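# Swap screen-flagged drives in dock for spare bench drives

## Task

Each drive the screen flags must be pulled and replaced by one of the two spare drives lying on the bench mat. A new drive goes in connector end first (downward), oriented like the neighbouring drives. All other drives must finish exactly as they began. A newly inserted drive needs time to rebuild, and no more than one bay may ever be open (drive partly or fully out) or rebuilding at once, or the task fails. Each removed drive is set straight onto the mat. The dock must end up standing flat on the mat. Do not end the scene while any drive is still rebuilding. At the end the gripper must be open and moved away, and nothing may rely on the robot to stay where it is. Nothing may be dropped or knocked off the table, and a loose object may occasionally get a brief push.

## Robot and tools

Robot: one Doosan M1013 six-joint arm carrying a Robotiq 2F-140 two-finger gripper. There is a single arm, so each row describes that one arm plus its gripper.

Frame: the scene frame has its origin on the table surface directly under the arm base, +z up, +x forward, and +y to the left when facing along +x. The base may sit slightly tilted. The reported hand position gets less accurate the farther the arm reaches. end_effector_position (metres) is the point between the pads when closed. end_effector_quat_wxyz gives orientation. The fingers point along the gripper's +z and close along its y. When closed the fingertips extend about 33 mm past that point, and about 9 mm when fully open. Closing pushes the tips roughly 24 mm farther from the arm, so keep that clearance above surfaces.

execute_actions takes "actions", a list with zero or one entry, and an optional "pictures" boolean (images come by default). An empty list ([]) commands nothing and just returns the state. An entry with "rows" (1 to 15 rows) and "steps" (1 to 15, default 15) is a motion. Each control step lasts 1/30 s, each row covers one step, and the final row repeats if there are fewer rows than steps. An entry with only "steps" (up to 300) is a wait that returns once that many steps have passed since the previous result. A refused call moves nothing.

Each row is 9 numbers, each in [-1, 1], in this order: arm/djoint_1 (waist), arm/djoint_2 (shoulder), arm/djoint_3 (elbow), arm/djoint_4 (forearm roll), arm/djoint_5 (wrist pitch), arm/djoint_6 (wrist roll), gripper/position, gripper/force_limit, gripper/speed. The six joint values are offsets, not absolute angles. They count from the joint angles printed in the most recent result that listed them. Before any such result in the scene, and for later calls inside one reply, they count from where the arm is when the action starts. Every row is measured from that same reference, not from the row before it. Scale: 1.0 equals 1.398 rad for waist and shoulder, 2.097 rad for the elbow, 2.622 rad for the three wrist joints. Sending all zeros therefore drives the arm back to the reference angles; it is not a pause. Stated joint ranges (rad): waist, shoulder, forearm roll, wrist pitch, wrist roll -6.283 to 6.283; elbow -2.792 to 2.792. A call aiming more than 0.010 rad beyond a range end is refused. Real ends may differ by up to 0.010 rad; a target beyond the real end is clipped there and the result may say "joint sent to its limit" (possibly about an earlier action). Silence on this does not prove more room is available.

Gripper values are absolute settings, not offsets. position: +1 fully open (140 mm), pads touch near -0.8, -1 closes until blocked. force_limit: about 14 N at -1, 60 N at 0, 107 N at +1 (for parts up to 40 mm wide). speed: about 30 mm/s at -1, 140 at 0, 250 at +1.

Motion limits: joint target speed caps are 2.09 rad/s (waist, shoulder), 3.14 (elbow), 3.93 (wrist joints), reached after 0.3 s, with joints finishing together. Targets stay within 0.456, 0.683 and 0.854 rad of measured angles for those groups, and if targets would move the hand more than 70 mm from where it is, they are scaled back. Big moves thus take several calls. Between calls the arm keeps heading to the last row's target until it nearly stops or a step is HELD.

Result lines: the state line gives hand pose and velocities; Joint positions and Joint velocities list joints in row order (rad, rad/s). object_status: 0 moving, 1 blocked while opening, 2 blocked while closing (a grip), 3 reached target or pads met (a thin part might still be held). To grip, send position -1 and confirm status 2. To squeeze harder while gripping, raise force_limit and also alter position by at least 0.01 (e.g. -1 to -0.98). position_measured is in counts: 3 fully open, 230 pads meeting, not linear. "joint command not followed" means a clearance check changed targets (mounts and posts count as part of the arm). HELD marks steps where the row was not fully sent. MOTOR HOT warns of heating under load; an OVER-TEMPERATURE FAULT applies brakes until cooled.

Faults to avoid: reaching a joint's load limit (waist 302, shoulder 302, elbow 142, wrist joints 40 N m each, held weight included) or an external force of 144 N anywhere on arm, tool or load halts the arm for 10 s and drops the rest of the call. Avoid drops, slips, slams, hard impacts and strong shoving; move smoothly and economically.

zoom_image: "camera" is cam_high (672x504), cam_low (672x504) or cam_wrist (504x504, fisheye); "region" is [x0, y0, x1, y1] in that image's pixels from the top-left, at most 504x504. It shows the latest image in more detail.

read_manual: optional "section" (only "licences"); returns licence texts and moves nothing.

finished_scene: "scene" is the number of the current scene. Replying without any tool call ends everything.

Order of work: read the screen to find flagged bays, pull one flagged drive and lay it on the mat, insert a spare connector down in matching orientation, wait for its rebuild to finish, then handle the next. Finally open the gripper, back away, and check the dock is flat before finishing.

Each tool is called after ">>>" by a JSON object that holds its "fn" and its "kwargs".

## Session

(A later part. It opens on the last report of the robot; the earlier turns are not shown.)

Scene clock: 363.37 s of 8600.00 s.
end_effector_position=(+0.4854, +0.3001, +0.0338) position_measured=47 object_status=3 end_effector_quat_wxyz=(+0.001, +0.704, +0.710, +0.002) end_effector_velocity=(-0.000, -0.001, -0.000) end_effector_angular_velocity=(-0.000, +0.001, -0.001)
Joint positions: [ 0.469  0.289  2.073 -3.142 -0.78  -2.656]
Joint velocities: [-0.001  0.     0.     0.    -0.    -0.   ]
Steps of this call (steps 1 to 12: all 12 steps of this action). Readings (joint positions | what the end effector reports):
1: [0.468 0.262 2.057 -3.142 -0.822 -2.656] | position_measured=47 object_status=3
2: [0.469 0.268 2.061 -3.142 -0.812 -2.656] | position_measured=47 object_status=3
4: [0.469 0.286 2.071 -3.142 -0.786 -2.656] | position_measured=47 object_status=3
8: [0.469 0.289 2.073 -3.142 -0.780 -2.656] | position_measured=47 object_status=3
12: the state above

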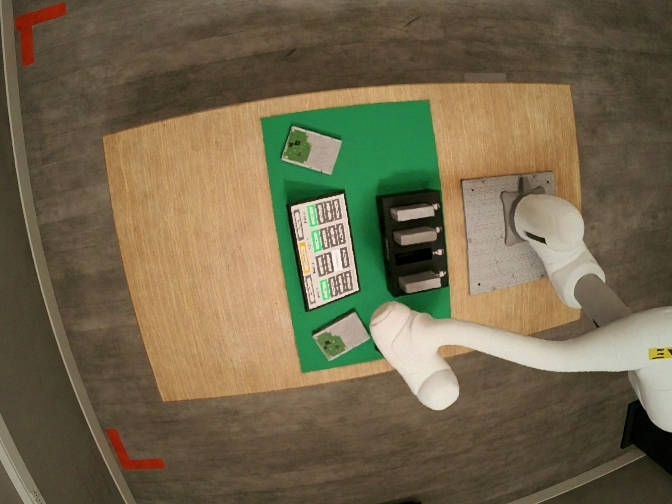

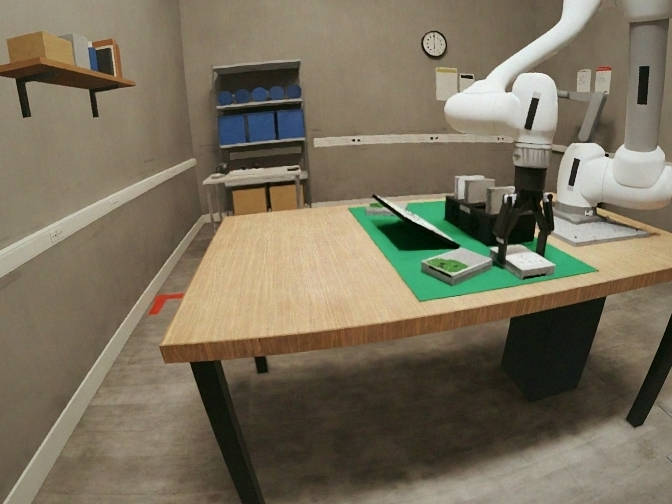

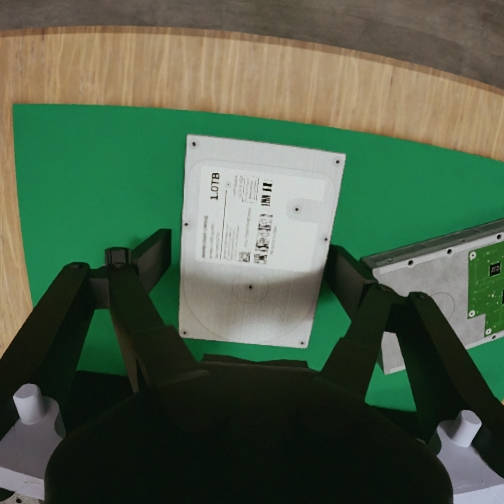

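>>> {"fn": "execute_actions", "kwargs": {"actions": [{"rows":[[0,0,0,0,0,0,-1,0.5,0]],"steps":13}], "pictures": false}}

>>> {"fn": "execute_actions", "kwargs": {"actions": [{"rows":[[0,-0.04,-0.015,0,-0.033,0,-1,0.5,0]],"steps":10}], "pictures": false}}

>>> {"fn": "execute_actions", "kwargs": {"actions": [{"rows":[[0,0,0,0,0,0.6,-1,0.5,0]],"steps":15}], "pictures": false}}

>>> {"fn": "execute_actions", "kwargs": {"actions": [{"steps":12}], "pictures": false}}

>>> {"fn": "execute_actions", "kwargs": {"actions": [{"rows":[[0,0,0,0,0,0.601,-1,0.5,0]],"steps":15}], "pictures": false}}

>>> {"fn": "execute_actions", "kwargs": {"actions": [{"steps":12}], "pictures": false}}

>>> {"fn": "execute_actions", "kwargs": {"actions": [{"rows":[[0,0.039,0.0146,0,0.032,0,-1,0.5,0]],"steps":13}], "pictures": false}}

>>> {"fn": "execute_actions", "kwargs": {"actions": [{"rows":[[0,0,0,0,0,0,0.65,1,0]],"steps":10}], "pictures": false}}

>>> {"fn": "execute_actions", "kwargs": {"actions": [{"rows":[[0,-0.2,0,0,0,0,0.65,1,0]],"steps":15}]}}

Scene clock: 375.40 s of 8600.00 s.
end_effector_position=(+0.4854, +0.3001, +0.0339) position_measured=79 object_status=0 end_effector_quat_wxyz=(+0.001, +0.704, +0.710, +0.002) end_effector_velocity=(+0.000, -0.000, +0.000) end_effector_angular_velocity=(+0.000, +0.000, -0.001)
Joint positions: [ 0.468  0.289  2.073 -3.142 -0.78  -2.656]
Joint velocities: [-0.001 -0.    -0.     0.    -0.001 -0.   ]
Steps of this call (steps 1 to 15: the robot went on to your last target; steps 16 to 348: nothing new was sent; steps 349 to 361: all 13 steps of this action). Readings (joint positions | what the end effector reports):
349: [0.468 0.289 2.073 -3.142 -0.780 -2.656] | position_measured=47 object_status=0
350: [0.468 0.289 2.073 -3.142 -0.780 -2.656] | position_measured=53 object_status=0
352: [0.468 0.289 2.073 -3.142 -0.780 -2.656] | position_measured=68 object_status=0
356: [0.468 0.289 2.073 -3.142 -0.780 -2.656] | position_measured=79 object_status=0
361: the state above

Scene clock: 375.73 s of 8600.00 s.
end_effector_position=(+0.4851, +0.2999, +0.0785) position_measured=79 object_status=2 end_effector_quat_wxyz=(+0.001, +0.704, +0.710, +0.003) end_effector_velocity=(-0.000, +0.001, +0.002) end_effector_angular_velocity=(+0.001, -0.002, +0.001)
Joint positions: [ 0.468  0.233  2.041 -3.142 -0.866 -2.656]
Joint velocities: [ 0.001 -0.003 -0.001  0.    -0.002  0.   ]
Steps of this call (steps 1 to 10: all 10 steps of this action). Readings (joint positions | what the end effector reports):
1: [0.468 0.288 2.072 -3.142 -0.781 -2.656] | position_measured=79 object_status=2
2: [0.468 0.283 2.070 -3.142 -0.791 -2.656] | position_measured=79 object_status=2
4: [0.468 0.252 2.052 -3.142 -0.838 -2.656] | position_measured=79 object_status=2
8: [0.468 0.233 2.041 -3.142 -0.866 -2.656] | position_measured=79 object_status=2
10: the state above

Scene clock: 376.23 s of 8600.00 s.
end_effector_position=(+0.4852, +0.3000, +0.0786) position_measured=79 object_status=2 end_effector_quat_wxyz=(-0.001, +0.984, +0.178, +0.003) end_effector_velocity=(+0.001, +0.000, +0.001) end_effector_angular_velocity=(+0.016, +0.005, -2.908)
Joint positions: [ 0.468  0.233  2.041 -3.142 -0.867 -1.436]
Joint velocities: [-0.    -0.    -0.002  0.    -0.     2.907]
Steps of this call (steps 1 to 15: all 15 steps of this action). Readings (joint positions | what the end effector reports):
1: [0.468 0.233 2.041 -3.142 -0.866 -2.655] | position_measured=79 object_status=2
2: [0.468 0.233 2.041 -3.142 -0.867 -2.643] | position_measured=79 object_status=2
4: [0.468 0.233 2.041 -3.142 -0.867 -2.576] | position_measured=79 object_status=2
8: [0.468 0.233 2.041 -3.142 -0.867 -2.269] | position_measured=79 object_status=2
15: the state above

Scene clock: 376.63 s of 8600.00 s.
end_effector_position=(+0.4851, +0.2999, +0.0785) position_measured=79 object_status=2 end_effector_quat_wxyz=(-0.001, +1.000, +0.003, +0.003) end_effector_velocity=(-0.001, -0.002, -0.001) end_effector_angular_velocity=(-0.001, +0.003, -0.002)
Joint positions: [ 0.468  0.233  2.041 -3.142 -0.867 -1.083]
Joint velocities: [-0.001  0.     0.003 -0.    -0.     0.   ]
Steps of this call (steps 1 to 12: the robot went on to your last target). Readings (joint positions | what the end effector reports):
1: [0.468 0.233 2.041 -3.142 -0.867 -1.344] | position_measured=79 object_status=2
2: [0.468 0.233 2.041 -3.142 -0.867 -1.265] | position_measured=79 object_status=2
4: [0.468 0.233 2.041 -3.142 -0.867 -1.150] | position_measured=79 object_status=2
8: [0.468 0.233 2.041 -3.142 -0.867 -1.084] | position_measured=79 object_status=2
12: the state above

Scene clock: 377.13 s of 8600.00 s.
end_effector_position=(+0.4851, +0.2999, +0.0785) position_measured=79 object_status=2 end_effector_quat_wxyz=(-0.002, +0.821, -0.571, +0.001) end_effector_velocity=(-0.000, -0.000, +0.000) end_effector_angular_velocity=(+0.014, +0.006, -2.915)
Joint positions: [ 0.468  0.233  2.041 -3.142 -0.866  0.137]
Joint velocities: [ 0.    -0.     0.    -0.001 -0.     2.916]
Steps of this call (steps 1 to 15: all 15 steps of this action). Readings (joint positions | what the end effector reports):
1: [0.468 0.233 2.041 -3.142 -0.867 -1.082] | position_measured=79 object_status=2
2: [0.468 0.233 2.041 -3.142 -0.867 -1.070] | position_measured=79 object_status=2
4: [0.468 0.233 2.041 -3.142 -0.867 -1.003] | position_measured=79 object_status=2
8: [0.468 0.233 2.041 -3.142 -0.867 -0.696] | position_measured=79 object_status=2
15: the state above

Scene clock: 377.53 s of 8600.00 s.
end_effector_position=(+0.4851, +0.2999, +0.0785) position_measured=79 object_status=2 end_effector_quat_wxyz=(-0.003, +0.708, -0.707, +0.001) end_effector_velocity=(-0.001, +0.000, -0.001) end_effector_angular_velocity=(-0.002, +0.001, +0.003)
Joint positions: [ 0.468  0.233  2.041 -3.142 -0.866  0.492]
Joint velocities: [ 0.002  0.     0.001 -0.001 -0.     0.   ]
Steps of this call (steps 1 to 12: the robot went on to your last target). Readings (joint positions | what the end effector reports):
1: [0.468 0.233 2.041 -3.142 -0.866 0.230] | position_measured=79 object_status=2
2: [0.468 0.233 2.041 -3.142 -0.866 0.309] | position_measured=79 object_status=2
4: [0.468 0.233 2.041 -3.142 -0.866 0.425] | position_measured=79 object_status=2
8: [0.468 0.233 2.041 -3.142 -0.866 0.492] | position_measured=79 object_status=2
12: the state above

Scene clock: 377.97 s of 8600.00 s.
end_effector_position=(+0.4853, +0.3000, +0.0349) position_measured=79 object_status=2 end_effector_quat_wxyz=(-0.002, +0.708, -0.707, +0.001) end_effector_velocity=(+0.001, +0.000, -0.000) end_effector_angular_velocity=(+0.000, -0.000, -0.001)
Joint positions: [ 0.468  0.288  2.072 -3.142 -0.783  0.492]
Joint velocities: [-0.     0.001 -0.001 -0.     0.001  0.001]
Steps of this call (steps 1 to 13: all 13 steps of this action). Readings (joint positions | what the end effector reports):
1: [0.468 0.234 2.042 -3.142 -0.865 0.492] | position_measured=79 object_status=2
2: [0.468 0.240 2.045 -3.142 -0.855 0.492] | position_measured=79 object_status=2
4: [0.468 0.270 2.062 -3.142 -0.810 0.492] | position_measured=79 object_status=2
8: [0.468 0.288 2.072 -3.142 -0.783 0.492] | position_measured=79 object_status=2
13: the state above

Scene clock: 378.30 s of 8600.00 s.
end_effector_position=(+0.4853, +0.3000, +0.0349) position_measured=47 object_status=0 end_effector_quat_wxyz=(-0.002, +0.708, -0.707, +0.001) end_effector_velocity=(-0.001, +0.000, -0.000) end_effector_angular_velocity=(-0.001, +0.000, +0.003)
Joint positions: [ 0.468  0.288  2.072 -3.142 -0.783  0.492]
Joint velocities: [ 0.002 -0.     0.    -0.001 -0.    -0.001]
Steps of this call (steps 1 to 10: all 10 steps of this action). Readings (joint positions | what the end effector reports):
1: [0.468 0.288 2.072 -3.142 -0.783 0.492] | position_measured=79 object_status=0
2: [0.468 0.288 2.072 -3.142 -0.783 0.492] | position_measured=79 object_status=0
4: [0.468 0.288 2.072 -3.142 -0.783 0.492] | position_measured=59 object_status=0
8: [0.468 0.288 2.072 -3.142 -0.783 0.492] | position_measured=47 object_status=0
10: the state above

Scene clock: 378.80 s of 8600.00 s.
end_effector_position=(+0.4978, +0.3068, +0.1970) position_measured=47 object_status=3 end_effector_quat_wxyz=(-0.135, +0.700, -0.700, +0.041) end_effector_velocity=(-0.000, -0.001, +0.006) end_effector_angular_velocity=(+0.004, -0.009, +0.000)
Joint positions: [ 0.468  0.009  2.072 -3.142 -0.783  0.492]
Joint velocities: [-0.001 -0.01   0.    -0.001 -0.    -0.001]
Steps of this call (steps 1 to 15: all 15 steps of this action). Readings (joint positions | what the end effector reports):
1: [0.468 0.287 2.072 -3.142 -0.783 0.492] | position_measured=47 object_status=0
2: [0.468 0.281 2.072 -3.142 -0.783 0.492] | position_measured=47 object_status=0
4: [0.468 0.246 2.072 -3.142 -0.783 0.492] | position_measured=47 object_status=3
8: [0.468 0.132 2.072 -3.142 -0.783 0.492] | position_measured=47 object_status=3
15: the state above

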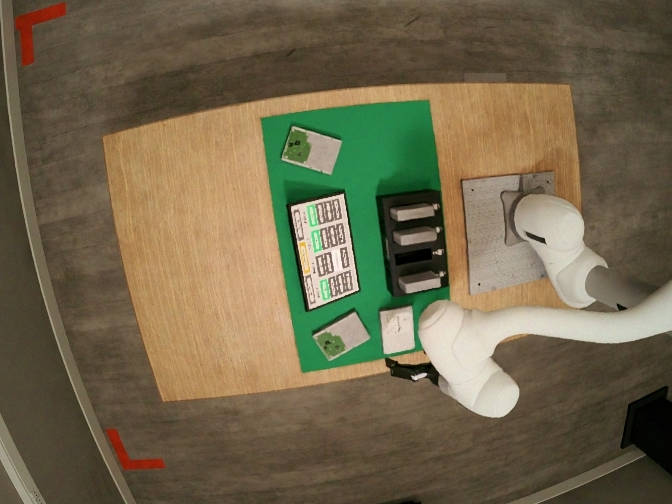

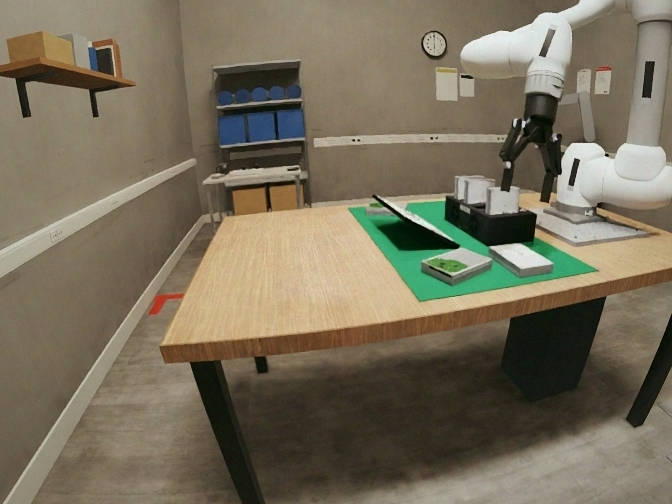

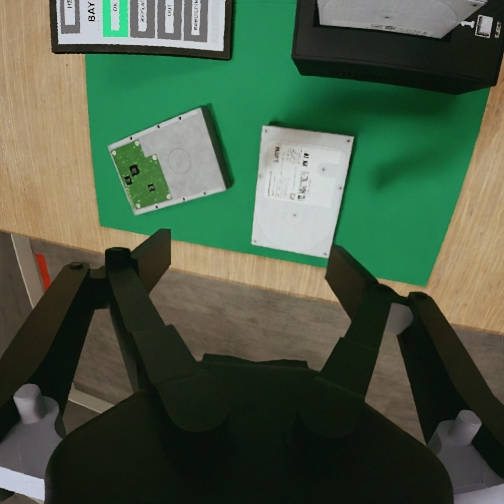

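>>> {"fn": "execute_actions", "kwargs": {"actions": []}}

Scene clock: 391.73 s of 8600.00 s.
end_effector_position=(+0.4978, +0.3068, +0.1974) position_measured=47 object_status=3 end_effector_quat_wxyz=(-0.135, +0.700, -0.700, +0.041) end_effector_velocity=(-0.001, -0.000, -0.001) end_effector_angular_velocity=(-0.002, +0.001, +0.002)
Joint positions: [ 0.468  0.008  2.072 -3.142 -0.783  0.492]
Joint velocities: [ 0.001 -0.     0.002 -0.001  0.    -0.001]
Steps of this call (steps 1 to 15: the robot went on to your last target; steps 16 to 388: nothing new was sent). Readings (joint positions | what the end effector reports):
1: [0.468 0.009 2.072 -3.142 -0.783 0.492] | position_measured=47 object_status=3
2: [0.468 0.009 2.072 -3.142 -0.783 0.492] | position_measured=47 object_status=3
4: [0.468 0.008 2.072 -3.142 -0.783 0.492] | position_measured=47 object_status=3
8: [0.468 0.008 2.072 -3.142 -0.783 0.492] | position_measured=47 object_status=3
388: the state above
The arm was judged still, so your last target was given up. Only a new action makes it travel on or press farther. Fingers that are still opening or closing keep moving.

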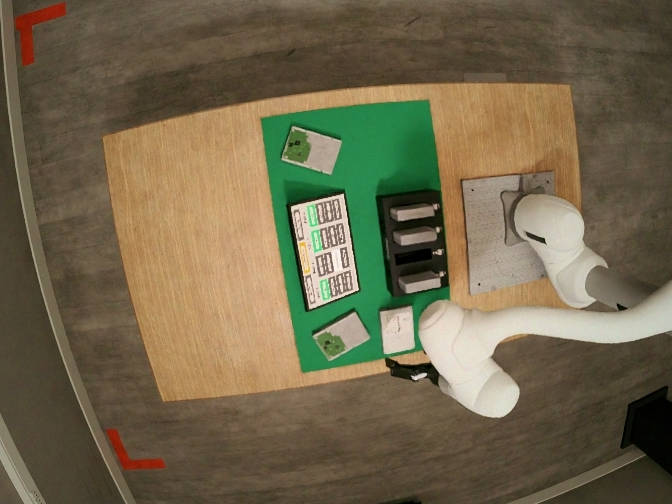

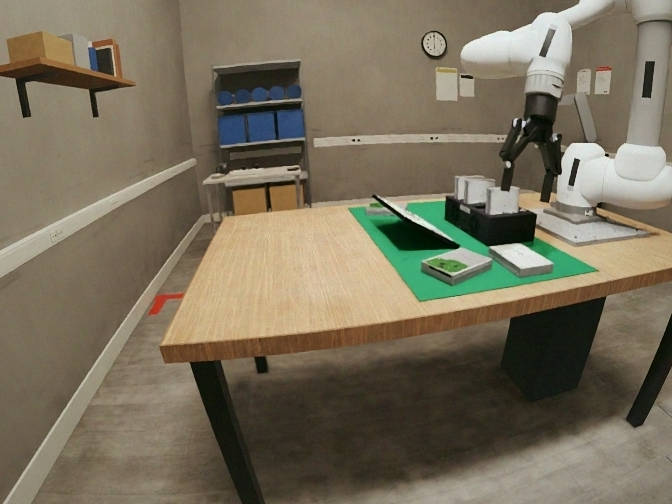

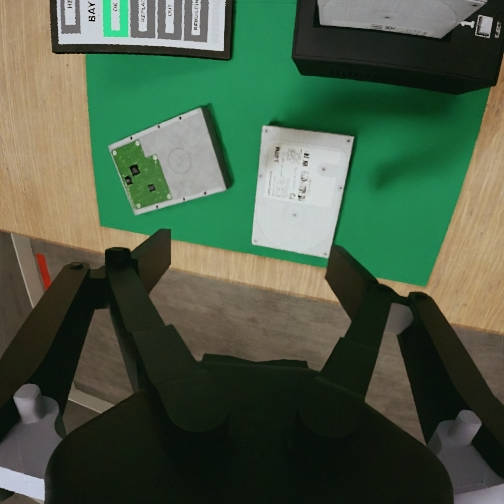

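>>> {"fn": "execute_actions", "kwargs": {"actions": [{"rows":[[0.2346,0.15,-0.163,-0.1926,-0.2757,0.2025,0.65,1,0]]}], "pictures": false}}

>>> {"fn": "execute_actions", "kwargs": {"actions": [{"steps":25}], "pictures": false}}

>>> {"fn": "execute_actions", "kwargs": {"actions": [{"rows":[[0,0.235,0,0,0,0,0.65,1,0]]}], "pictures": false}}

>>> {"fn": "execute_actions", "kwargs": {"actions": [{"steps":25}]}}

Scene clock: 407.90 s of 8600.00 s.
end_effector_position=(+0.4772, +0.3287, +0.2905) position_measured=47 object_status=3 end_effector_quat_wxyz=(-0.113, -0.648, +0.707, -0.262) end_effector_velocity=(-0.002, +0.008, +0.028) end_effector_angular_velocity=(-0.109, -0.058, -0.040)
Joint positions: [ 0.796  0.217  1.731 -3.645 -1.503  1.021]
Joint velocities: [ 0.055  0.034 -0.053 -0.08  -0.115  0.087]
Steps of this call (steps 1 to 470: nothing new was sent; steps 471 to 485: all 15 steps of this action). Readings (joint positions | what the end effector reports):
471: [0.469 0.008 2.071 -3.143 -0.784 0.493] | position_measured=47 object_status=3
472: [0.474 0.012 2.066 -3.151 -0.796 0.502] | position_measured=47 object_status=3
474: [0.504 0.031 2.034 -3.198 -0.863 0.551] | position_measured=47 object_status=3
478: [0.640 0.118 1.893 -3.407 -1.161 0.770] | position_measured=47 object_status=3
485: the state above

Scene clock: 408.73 s of 8600.00 s.
end_effector_position=(+0.4773, +0.3285, +0.2911) position_measured=47 object_status=3 end_effector_quat_wxyz=(-0.113, -0.647, +0.707, -0.263) end_effector_velocity=(-0.001, -0.000, -0.001) end_effector_angular_velocity=(-0.001, +0.000, -0.000)
Joint positions: [ 0.796  0.218  1.73  -3.647 -1.505  1.023]
Joint velocities: [ 0.    -0.     0.002 -0.     0.     0.001]
Steps of this call (steps 1 to 15: the robot went on to your last target; steps 16 to 25: nothing new was sent). Readings (joint positions | what the end effector reports):
1: [0.796 0.218 1.731 -3.646 -1.504 1.023] | position_measured=47 object_status=3
2: [0.796 0.218 1.730 -3.646 -1.505 1.023] | position_measured=47 object_status=3
4: [0.796 0.218 1.730 -3.647 -1.505 1.023] | position_measured=47 object_status=3
8: [0.796 0.218 1.730 -3.647 -1.505 1.023] | position_measured=47 object_status=3
25: the state above
The arm was judged still, so your last target was given up. Only a new action makes it travel on or press farther. Fingers that are still opening or closing keep moving.

Scene clock: 409.23 s of 8600.00 s.
end_effector_position=(+0.4845, +0.3358, +0.1061) position_measured=47 object_status=3 end_effector_quat_wxyz=(+0.265, +0.654, -0.655, +0.272) end_effector_velocity=(-0.012, -0.013, -0.162) end_effector_angular_velocity=(-0.205, +0.191, -0.000)
Joint positions: [ 0.796  0.539  1.73  -3.647 -1.505  1.023]
Joint velocities: [ 0.    0.28  0.    0.    0.   -0.  ]
Steps of this call (steps 1 to 15: all 15 steps of this action). Readings (joint positions | what the end effector reports):
1: [0.796 0.219 1.730 -3.647 -1.505 1.023] | position_measured=47 object_status=3
2: [0.796 0.225 1.730 -3.647 -1.505 1.023] | position_measured=47 object_status=3
4: [0.796 0.260 1.730 -3.647 -1.505 1.023] | position_measured=47 object_status=3
8: [0.796 0.374 1.730 -3.647 -1.505 1.023] | position_measured=47 object_status=3
15: the state above

Scene clock: 410.07 s of 8600.00 s.
end_effector_position=(+0.4842, +0.3355, +0.1017) position_measured=47 object_status=3 end_effector_quat_wxyz=(+0.268, +0.654, -0.654, +0.272) end_effector_velocity=(+0.000, +0.000, +0.000) end_effector_angular_velocity=(+0.000, +0.000, -0.000)
Joint positions: [ 0.796  0.546  1.73  -3.647 -1.505  1.023]
Joint velocities: [-0.  0. -0.  0. -0.  0.]
Steps of this call (steps 1 to 15: the robot went on to your last target; steps 16 to 25: nothing new was sent). Readings (joint positions | what the end effector reports):
1: [0.796 0.545 1.730 -3.647 -1.505 1.023] | position_measured=47 object_status=3
2: [0.796 0.546 1.730 -3.647 -1.505 1.023] | position_measured=47 object_status=3
4: [0.796 0.546 1.730 -3.647 -1.505 1.023] | position_measured=47 object_status=3
8: [0.796 0.546 1.730 -3.647 -1.505 1.023] | position_measured=47 object_status=3
25: the state above
The arm was judged still, so your last target was given up. Only a new action makes it travel on or press farther. Fingers that are still opening or closing keep moving.

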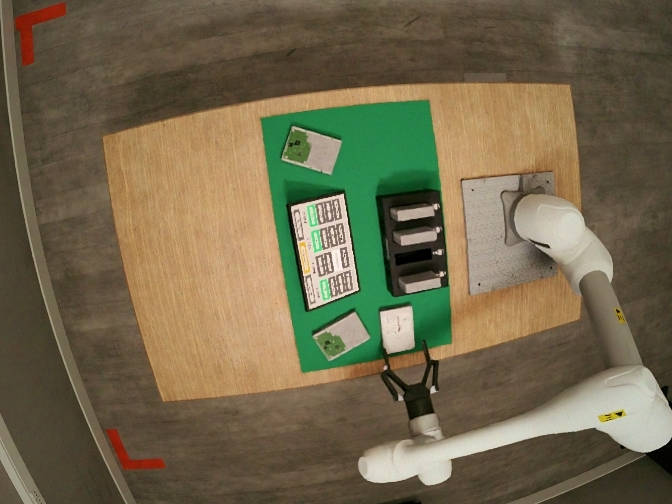

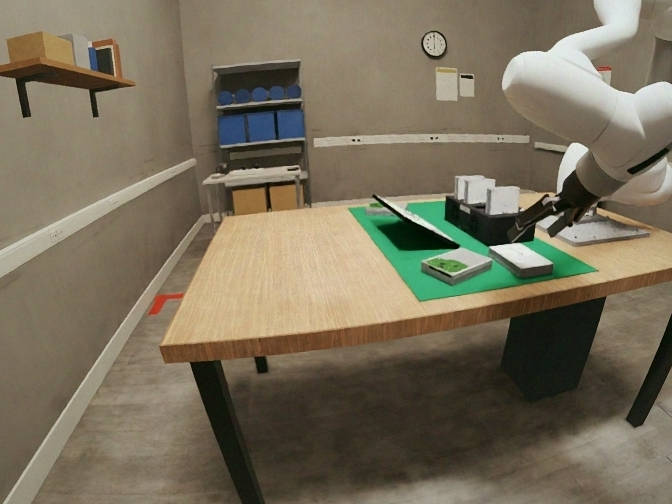

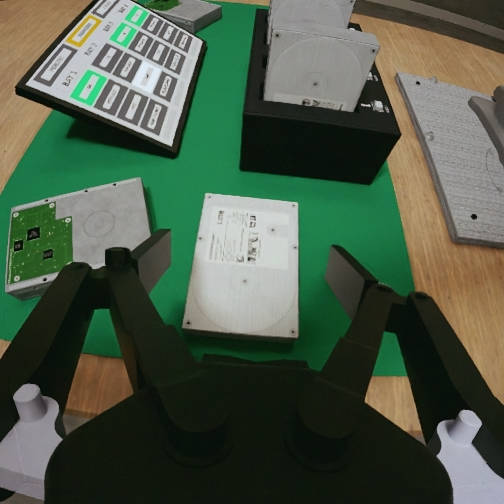

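Centred. Descend.

>>> {"fn": "execute_actions", "kwargs": {"actions": [{"rows":[[0,0.054,0.0124,-0.002,0.0336,0.019,0.65,1,0]]}]}}

Scene clock: 412.33 s of 8600.00 s.
end_effector_position=(+0.4845, +0.3356, +0.0348) position_measured=47 object_status=3 end_effector_quat_wxyz=(+0.268, +0.653, -0.654, +0.272) end_effector_velocity=(-0.000, +0.000, +0.000) end_effector_angular_velocity=(-0.000, -0.000, -0.000)
Joint positions: [ 0.796  0.622  1.756 -3.652 -1.417  1.073]
Joint velocities: [ 0.    -0.    -0.     0.    -0.     0.001]
Steps of this call (steps 1 to 53: nothing new was sent; steps 54 to 68: all 15 steps of this action). Readings (joint positions | what the end effector reports):
54: [0.796 0.547 1.730 -3.647 -1.504 1.024] | position_measured=47 object_status=3
55: [0.796 0.553 1.731 -3.647 -1.497 1.028] | position_measured=47 object_status=3
57: [0.796 0.587 1.744 -3.649 -1.457 1.050] | position_measured=47 object_status=3
61: [0.796 0.622 1.756 -3.652 -1.418 1.073] | position_measured=47 object_status=3
68: the state above

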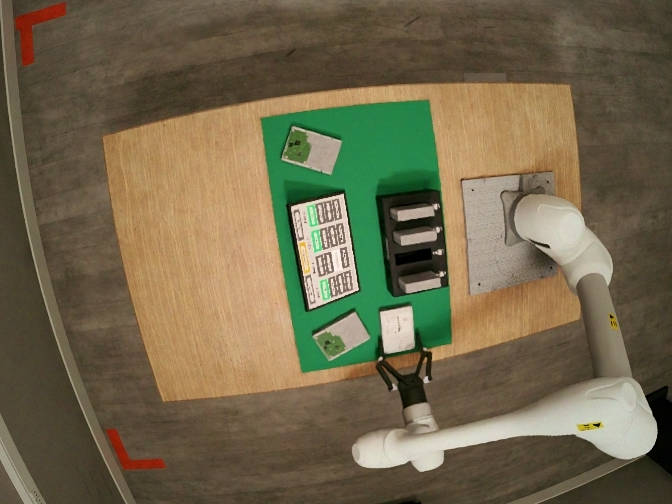

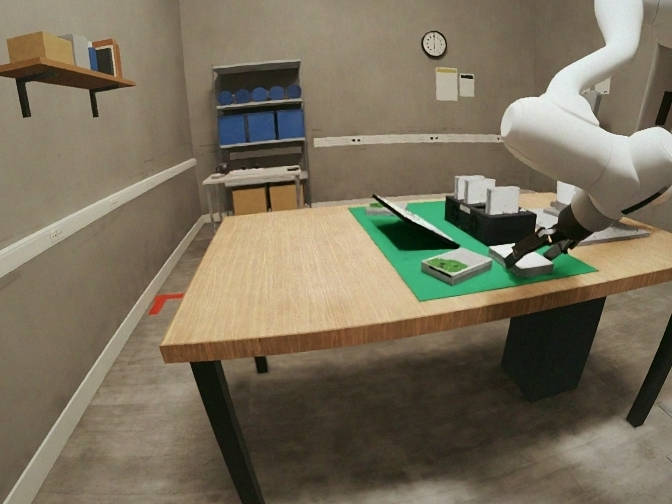

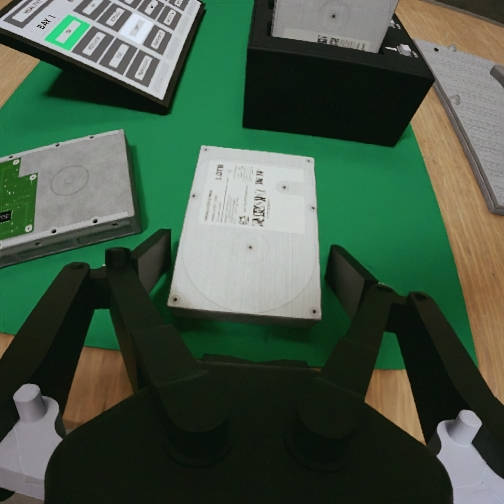

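>>> {"fn": "execute_actions", "kwargs": {"actions": [{"rows":[[0,0,0,0,0,0,-1,1,0]]}], "pictures": false}}

>>> {"fn": "execute_actions", "kwargs": {"actions": [{"rows":[[0,-0.05,0,0,0,0,-1,1,0],[0,-0.1,0,0,0,0,-1,1,0],[0,-0.2,0,0,0,0,-1,1,0],[0,-0.412,0,0,0,0,-1,1,0]]}], "pictures": false}}

>>> {"fn": "execute_actions", "kwargs": {"actions": [{"steps":25}], "pictures": false}}

>>> {"fn": "execute_actions", "kwargs": {"actions": [{"rows":[[0,0,0,-0.0522,-0.0629,-0.7,-1,1,0]]}], "pictures": false}}

>>> {"fn": "execute_actions", "kwargs": {"actions": [{"steps":20}], "pictures": false}}

Scene clock: 425.73 s of 8600.00 s.
end_effector_position=(+0.4845, +0.3357, +0.0349) position_measured=81 object_status=2 end_effector_quat_wxyz=(+0.268, +0.653, -0.654, +0.272) end_effector_velocity=(+0.000, +0.000, +0.000) end_effector_angular_velocity=(+0.000, -0.000, +0.002)
Joint positions: [ 0.797  0.622  1.756 -3.652 -1.417  1.073]
Joint velocities: [ 0.     0.    -0.    -0.001  0.    -0.001]
Steps of this call (steps 1 to 15: the robot went on to your last target; steps 16 to 387: nothing new was sent; steps 388 to 402: all 15 steps of this action). Readings (joint positions | what the end effector reports):
388: [0.796 0.622 1.756 -3.652 -1.417 1.073] | position_measured=47 object_status=0
389: [0.796 0.622 1.756 -3.652 -1.417 1.073] | position_measured=53 object_status=0
391: [0.796 0.622 1.756 -3.652 -1.417 1.073] | position_measured=68 object_status=0
395: [0.797 0.622 1.756 -3.652 -1.417 1.073] | position_measured=81 object_status=0
402: the state above

Scene clock: 426.23 s of 8600.00 s.
end_effector_position=(+0.4916, +0.3437, +0.2367) position_measured=81 object_status=2 end_effector_quat_wxyz=(-0.106, -0.646, +0.709, -0.262) end_effector_velocity=(-0.039, -0.041, +0.472) end_effector_angular_velocity=(+0.589, -0.548, +0.000)
Joint positions: [ 0.796  0.278  1.756 -3.652 -1.417  1.073]
Joint velocities: [-0.001 -0.803 -0.     0.001  0.     0.001]
Steps of this call (steps 1 to 15: all 15 steps of this action). Readings (joint positions | what the end effector reports):
1: [0.797 0.621 1.756 -3.652 -1.417 1.073] | position_measured=81 object_status=2
2: [0.796 0.616 1.757 -3.652 -1.417 1.073] | position_measured=81 object_status=2
4: [0.796 0.580 1.757 -3.652 -1.417 1.073] | position_measured=81 object_status=2
8: [0.796 0.468 1.756 -3.652 -1.417 1.073] | position_measured=81 object_status=2
15: the state above

Scene clock: 427.07 s of 8600.00 s.
end_effector_position=(+0.4696, +0.3206, +0.3702) position_measured=81 object_status=2 end_effector_quat_wxyz=(+0.005, -0.630, +0.735, -0.251) end_effector_velocity=(-0.001, +0.001, -0.001) end_effector_angular_velocity=(-0.000, +0.001, +0.001)
Joint positions: [ 0.797  0.046  1.756 -3.652 -1.417  1.073]
Joint velocities: [ 0.001  0.     0.001  0.001 -0.    -0.   ]
Steps of this call (steps 1 to 25: the robot went on to your last target). Readings (joint positions | what the end effector reports):
1: [0.796 0.251 1.756 -3.652 -1.417 1.073] | position_measured=81 object_status=2
2: [0.796 0.224 1.756 -3.652 -1.417 1.073] | position_measured=81 object_status=2
4: [0.796 0.170 1.756 -3.652 -1.417 1.073] | position_measured=81 object_status=2
8: [0.796 0.070 1.756 -3.652 -1.417 1.073] | position_measured=81 object_status=2
25: the state above

Scene clock: 427.57 s of 8600.00 s.
end_effector_position=(+0.4665, +0.2644, +0.3993) position_measured=81 object_status=2 end_effector_quat_wxyz=(+0.231, +0.916, -0.233, +0.231) end_effector_velocity=(-0.004, -0.050, +0.031) end_effector_angular_velocity=(-1.288, +1.873, +2.745)
Joint positions: [ 0.797  0.046  1.756 -3.774 -1.564 -0.176]
Joint velocities: [-0.001 -0.    -0.    -0.112 -0.135 -3.56 ]
Steps of this call (steps 1 to 15: all 15 steps of this action). Readings (joint positions | what the end effector reports):
1: [0.797 0.046 1.756 -3.652 -1.417 1.072] | position_measured=81 object_status=2
2: [0.797 0.046 1.756 -3.654 -1.420 1.060] | position_measured=81 object_status=2
4: [0.797 0.046 1.756 -3.665 -1.433 0.993] | position_measured=81 object_status=2
8: [0.797 0.046 1.756 -3.713 -1.490 0.686] | position_measured=81 object_status=2
15: the state above

Scene clock: 428.23 s of 8600.00 s.
end_effector_position=(+0.4659, +0.2580, +0.4035) position_measured=81 object_status=2 end_effector_quat_wxyz=(+0.299, +0.941, +0.040, +0.154) end_effector_velocity=(+0.000, -0.001, -0.000) end_effector_angular_velocity=(-0.000, +0.000, -0.001)
Joint positions: [ 0.797  0.046  1.756 -3.789 -1.582 -0.762]
Joint velocities: [-0.001  0.     0.001 -0.     0.     0.   ]
Steps of this call (steps 1 to 20: the robot went on to your last target). Readings (joint positions | what the end effector reports):
1: [0.797 0.046 1.756 -3.778 -1.569 -0.293] | position_measured=81 object_status=2
2: [0.797 0.046 1.756 -3.781 -1.572 -0.399] | position_measured=81 object_status=2
4: [0.797 0.046 1.756 -3.785 -1.578 -0.573] | position_measured=81 object_status=2
8: [0.797 0.046 1.756 -3.789 -1.582 -0.751] | position_measured=81 object_status=2
20: the state above

>>> {"fn": "execute_actions", "kwargs": {"actions": [{"rows":[[-0.1946,0,0,0,0,-0.639,-1,1,0]]}], "pictures": false}}

>>> {"fn": "execute_actions", "kwargs": {"actions": [{"steps":15}], "pictures": false}}

>>> {"fn": "execute_actions", "kwargs": {"actions": [{"rows":[[0,0,0.1125,0,0,0,-1,1,0]]}], "pictures": false}}

>>> {"fn": "execute_actions", "kwargs": {"actions": [{"rows":[[0,0.0615,0.0448,-0.0027,0.0545,0.042,-1,1,0]]}]}}

Scene clock: 433.63 s of 8600.00 s.
end_effector_position=(+0.5130, +0.1432, +0.4035) position_measured=81 object_status=2 end_effector_quat_wxyz=(+0.327, +0.819, +0.466, -0.077) end_effector_velocity=(+0.046, -0.165, -0.000) end_effector_angular_velocity=(-0.595, +2.042, +2.282)
Joint positions: [ 0.564  0.046  1.756 -3.789 -1.582 -1.944]
Joint velocities: [-0.32   0.     0.     0.001 -0.001 -3.36 ]
Steps of this call (steps 1 to 15: the robot went on to your last target; steps 16 to 147: nothing new was sent; steps 148 to 162: all 15 steps of this action). Readings (joint positions | what the end effector reports):
148: [0.796 0.046 1.756 -3.789 -1.582 -0.764] | position_measured=81 object_status=2
149: [0.793 0.046 1.756 -3.789 -1.582 -0.776] | position_measured=81 object_status=2
151: [0.772 0.046 1.756 -3.789 -1.582 -0.842] | position_measured=81 object_status=2
155: [0.685 0.046 1.756 -3.789 -1.582 -1.143] | position_measured=81 object_status=2
162: the state above

Scene clock: 434.13 s of 8600.00 s.
end_effector_position=(+0.5182, +0.1228, +0.4034) position_measured=81 object_status=2 end_effector_quat_wxyz=(+0.295, +0.693, +0.638, -0.161) end_effector_velocity=(-0.000, +0.000, -0.000) end_effector_angular_velocity=(+0.002, +0.001, -0.000)
Joint positions: [ 0.525  0.046  1.756 -3.789 -1.582 -2.437]
Joint velocities: [-0.    -0.    -0.001  0.002  0.    -0.001]
Steps of this call (steps 1 to 15: the robot went on to your last target). Readings (joint positions | what the end effector reports):
1: [0.554 0.046 1.756 -3.789 -1.582 -2.053] | position_measured=81 object_status=2
2: [0.545 0.046 1.756 -3.789 -1.582 -2.149] | position_measured=81 object_status=2
4: [0.533 0.046 1.756 -3.789 -1.582 -2.301] | position_measured=81 object_status=2
8: [0.525 0.046 1.756 -3.789 -1.582 -2.434] | position_measured=81 object_status=2
15: the state above

Scene clock: 434.63 s of 8600.00 s.
end_effector_position=(+0.4307, +0.0692, +0.3015) position_measured=81 object_status=2 end_effector_quat_wxyz=(+0.271, +0.654, +0.653, -0.268) end_effector_velocity=(-0.003, -0.002, -0.002) end_effector_angular_velocity=(-0.003, +0.005, -0.001)
Joint positions: [ 0.524  0.046  1.992 -3.789 -1.582 -2.437]
Joint velocities: [-0.001 -0.     0.006  0.     0.     0.   ]
Steps of this call (steps 1 to 15: all 15 steps of this action). Readings (joint positions | what the end effector reports):
1: [0.525 0.046 1.757 -3.789 -1.582 -2.437] | position_measured=81 object_status=2
2: [0.525 0.046 1.766 -3.789 -1.582 -2.437] | position_measured=81 object_status=2
4: [0.525 0.046 1.818 -3.789 -1.582 -2.437] | position_measured=81 object_status=2
8: [0.524 0.046 1.939 -3.789 -1.582 -2.437] | position_measured=81 object_status=2
15: the state above

Scene clock: 435.13 s of 8600.00 s.
end_effector_position=(+0.4312, +0.0692, +0.2117) position_measured=81 object_status=2 end_effector_quat_wxyz=(+0.272, +0.654, +0.653, -0.268) end_effector_velocity=(-0.000, -0.000, -0.001) end_effector_angular_velocity=(-0.001, +0.001, +0.000)
Joint positions: [ 0.524  0.132  2.086 -3.796 -1.439 -2.327]
Joint velocities: [-0.     0.001  0.001 -0.001  0.001  0.   ]
Steps of this call (steps 1 to 15: all 15 steps of this action). Readings (joint positions | what the end effector reports):
1: [0.524 0.046 1.993 -3.789 -1.581 -2.437] | position_measured=81 object_status=2
2: [0.524 0.052 1.999 -3.790 -1.571 -2.428] | position_measured=81 object_status=2
4: [0.524 0.086 2.036 -3.792 -1.514 -2.385] | position_measured=81 object_status=2
8: [0.524 0.131 2.085 -3.796 -1.441 -2.329] | position_measured=81 object_status=2
15: the state above

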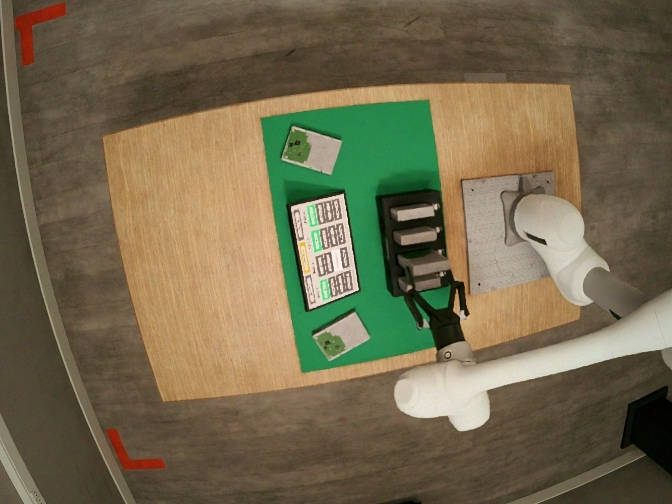

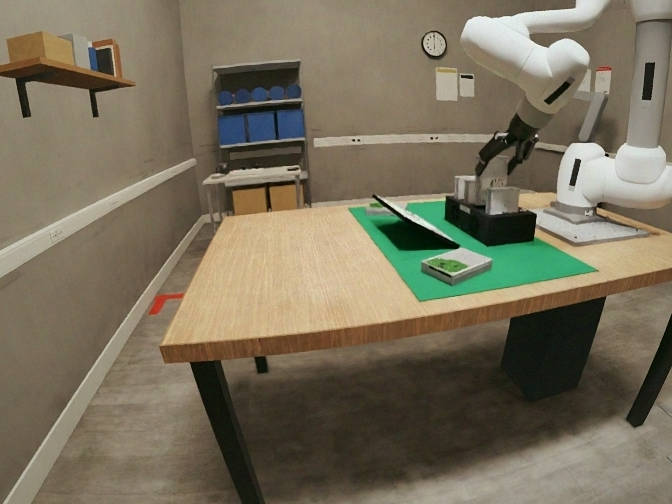

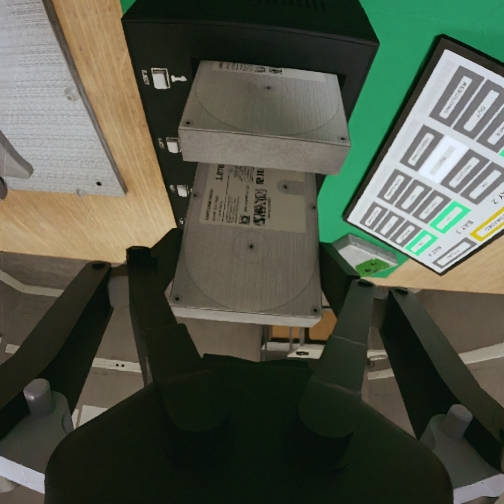

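>>> {"fn": "execute_actions", "kwargs": {"actions": [{"rows":[[0,0.006,0.0026,0,0.0043,0.004,-1,1,0],[0,0.009,0.004,0,0.0065,0.006,-1,1,0],[0,0.012,0.0052,0,0.0086,0.008,-1,1,0],[0,0.015,0.0065,0,0.011,0.01,-1,1,0],[0,0.017,0.0078,0,0.013,0.0115,-1,1,0],[0,0.02,0.009,0,0.015,0.013,-1,1,0],[0,0.023,0.0104,-0.001,0.017,0.015,-1,1,0],[0,0.026,0.0117,-0.001,0.019,0.017,-1,1,0],[0,0.0286,0.013,-0.0015,0.0214,0.019,-1,1,0]]}]}}

Scene clock: 440.47 s of 8600.00 s.
end_effector_position=(+0.4321, +0.0707, +0.1779) position_measured=81 object_status=2 end_effector_quat_wxyz=(+0.272, +0.658, +0.650, -0.266) end_effector_velocity=(-0.001, +0.001, -0.001) end_effector_angular_velocity=(+0.001, +0.000, +0.000)
Joint positions: [ 0.525  0.172  2.113 -3.8   -1.383 -2.277]
Joint velocities: [0.002 0.001 0.001 0.001 0.002 0.003]
Steps of this call (steps 1 to 15: the robot went on to your last target; steps 16 to 145: nothing new was sent; steps 146 to 160: all 15 steps of this action). Readings (joint positions | what the end effector reports):
146: [0.525 0.132 2.086 -3.796 -1.438 -2.326] | position_measured=81 object_status=2
147: [0.525 0.136 2.088 -3.796 -1.433 -2.322] | position_measured=81 object_status=2
149: [0.525 0.145 2.094 -3.796 -1.422 -2.311] | position_measured=81 object_status=2
153: [0.525 0.160 2.105 -3.797 -1.399 -2.292] | position_measured=81 object_status=2
160: the state above

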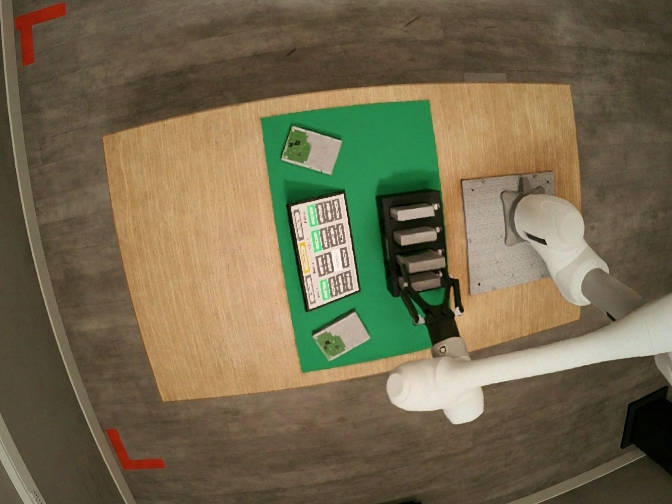

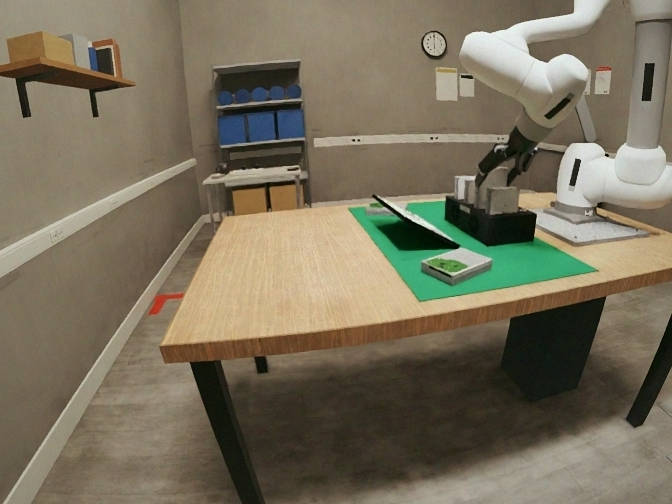

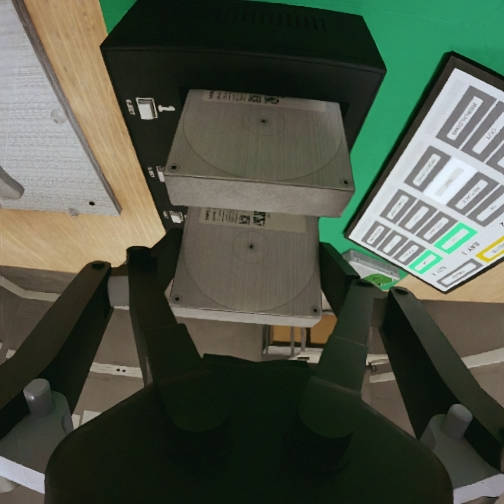

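>>> {"fn": "execute_actions", "kwargs": {"actions": [{"rows":[[0,0.006,0.0024,0,0.0043,0.0035,-1,1,0],[0,0.009,0.0036,0,0.0065,0.005,-1,1,0],[0,0.012,0.0048,0,0.0086,0.007,-1,1,0],[0,0.015,0.006,0,0.011,0.009,-1,1,0],[0,0.018,0.0075,0,0.013,0.0105,-1,1,0],[0,0.018,0.0075,0,0.013,0.0105,-1,1,0],[0,0.018,0.0075,0,0.013,0.0105,-1,1,0],[0,0.018,0.0075,0,0.013,0.0105,-1,1,0],[0,0.018,0.0075,0,0.013,0.0105,-1,1,0],[0,0.018,0.0075,0,0.013,0.0105,0.65,1,0]]}], "pictures": false}}

>>> {"fn": "execute_actions", "kwargs": {"actions": [{"steps":10}], "pictures": false}}

>>> {"fn": "execute_actions", "kwargs": {"actions": [{"rows":[[0,-0.2,0,0,0,0,0.65,1,0]]}]}}

Scene clock: 448.67 s of 8600.00 s.
end_effector_position=(+0.4313, +0.0718, +0.1571) position_measured=48 object_status=0 end_effector_quat_wxyz=(+0.270, +0.660, +0.650, -0.265) end_effector_velocity=(+0.001, -0.000, +0.000) end_effector_angular_velocity=(+0.000, -0.000, -0.001)
Joint positions: [ 0.524  0.197  2.128 -3.8   -1.349 -2.25 ]
Joint velocities: [-0.001  0.    -0.001 -0.     0.    -0.   ]
Steps of this call (steps 1 to 15: the robot went on to your last target; steps 16 to 231: nothing new was sent; steps 232 to 246: all 15 steps of this action). Readings (joint positions | what the end effector reports):
232: [0.524 0.172 2.113 -3.800 -1.383 -2.277] | position_measured=81 object_status=2
233: [0.524 0.176 2.115 -3.800 -1.378 -2.273] | position_measured=81 object_status=2
235: [0.524 0.185 2.121 -3.800 -1.366 -2.263] | position_measured=81 object_status=2
239: [0.524 0.196 2.128 -3.800 -1.350 -2.251] | position_measured=81 object_status=2
246: the state above

Scene clock: 449.00 s of 8600.00 s.
end_effector_position=(+0.4313, +0.0718, +0.1570) position_measured=47 object_status=3 end_effector_quat_wxyz=(+0.270, +0.660, +0.650, -0.265) end_effector_velocity=(-0.000, +0.000, +0.000) end_effector_angular_velocity=(+0.001, +0.000, -0.001)
Joint positions: [ 0.524  0.197  2.128 -3.8   -1.349 -2.25 ]
Joint velocities: [-0.    -0.    -0.001  0.001 -0.    -0.   ]
Steps of this call (steps 1 to 10: the robot went on to your last target). Readings (joint positions | what the end effector reports):
1: [0.524 0.197 2.128 -3.800 -1.349 -2.250] | position_measured=47 object_status=0
2: [0.524 0.197 2.128 -3.800 -1.349 -2.250] | position_measured=47 object_status=0
4: [0.524 0.197 2.128 -3.800 -1.349 -2.250] | position_measured=47 object_status=0
8: [0.524 0.197 2.128 -3.800 -1.349 -2.250] | position_measured=47 object_status=3
10: the state above

Scene clock: 449.50 s of 8600.00 s.
end_effector_position=(+0.4201, +0.0651, +0.2693) position_measured=47 object_status=3 end_effector_quat_wxyz=(+0.296, +0.704, +0.631, -0.137) end_effector_velocity=(+0.001, +0.000, +0.002) end_effector_angular_velocity=(+0.002, -0.003, +0.000)
Joint positions: [ 0.524 -0.082  2.128 -3.8   -1.349 -2.25 ]
Joint velocities: [-0.001 -0.002 -0.002  0.     0.    -0.001]
Steps of this call (steps 1 to 15: all 15 steps of this action). Readings (joint positions | what the end effector reports):
1: [0.524 0.196 2.128 -3.800 -1.349 -2.250] | position_measured=47 object_status=3
2: [0.524 0.190 2.129 -3.800 -1.349 -2.250] | position_measured=47 object_status=3
4: [0.524 0.155 2.129 -3.800 -1.349 -2.250] | position_measured=47 object_status=3
8: [0.524 0.016 2.129 -3.800 -1.349 -2.250] | position_measured=47 object_status=3
15: the state above

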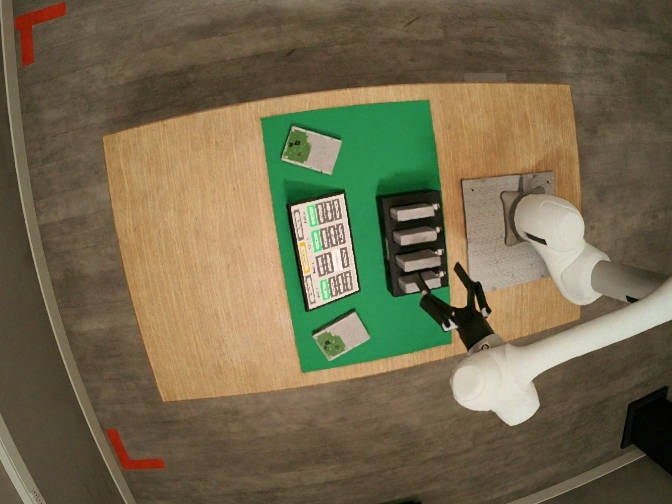

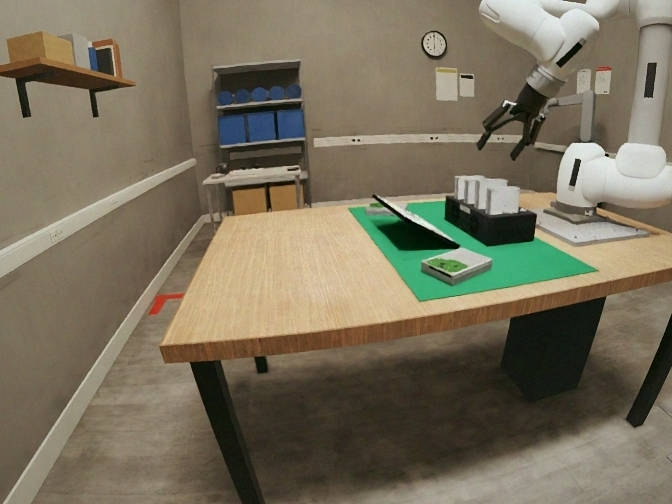

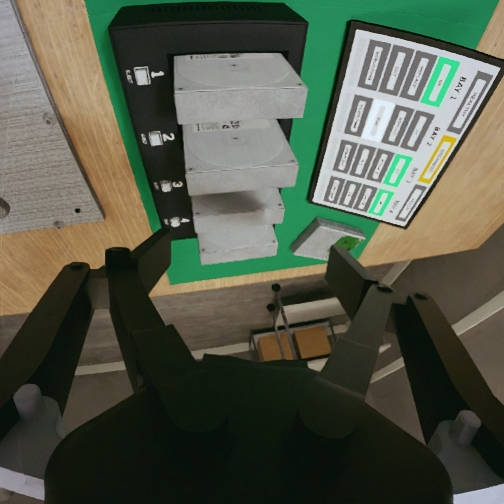

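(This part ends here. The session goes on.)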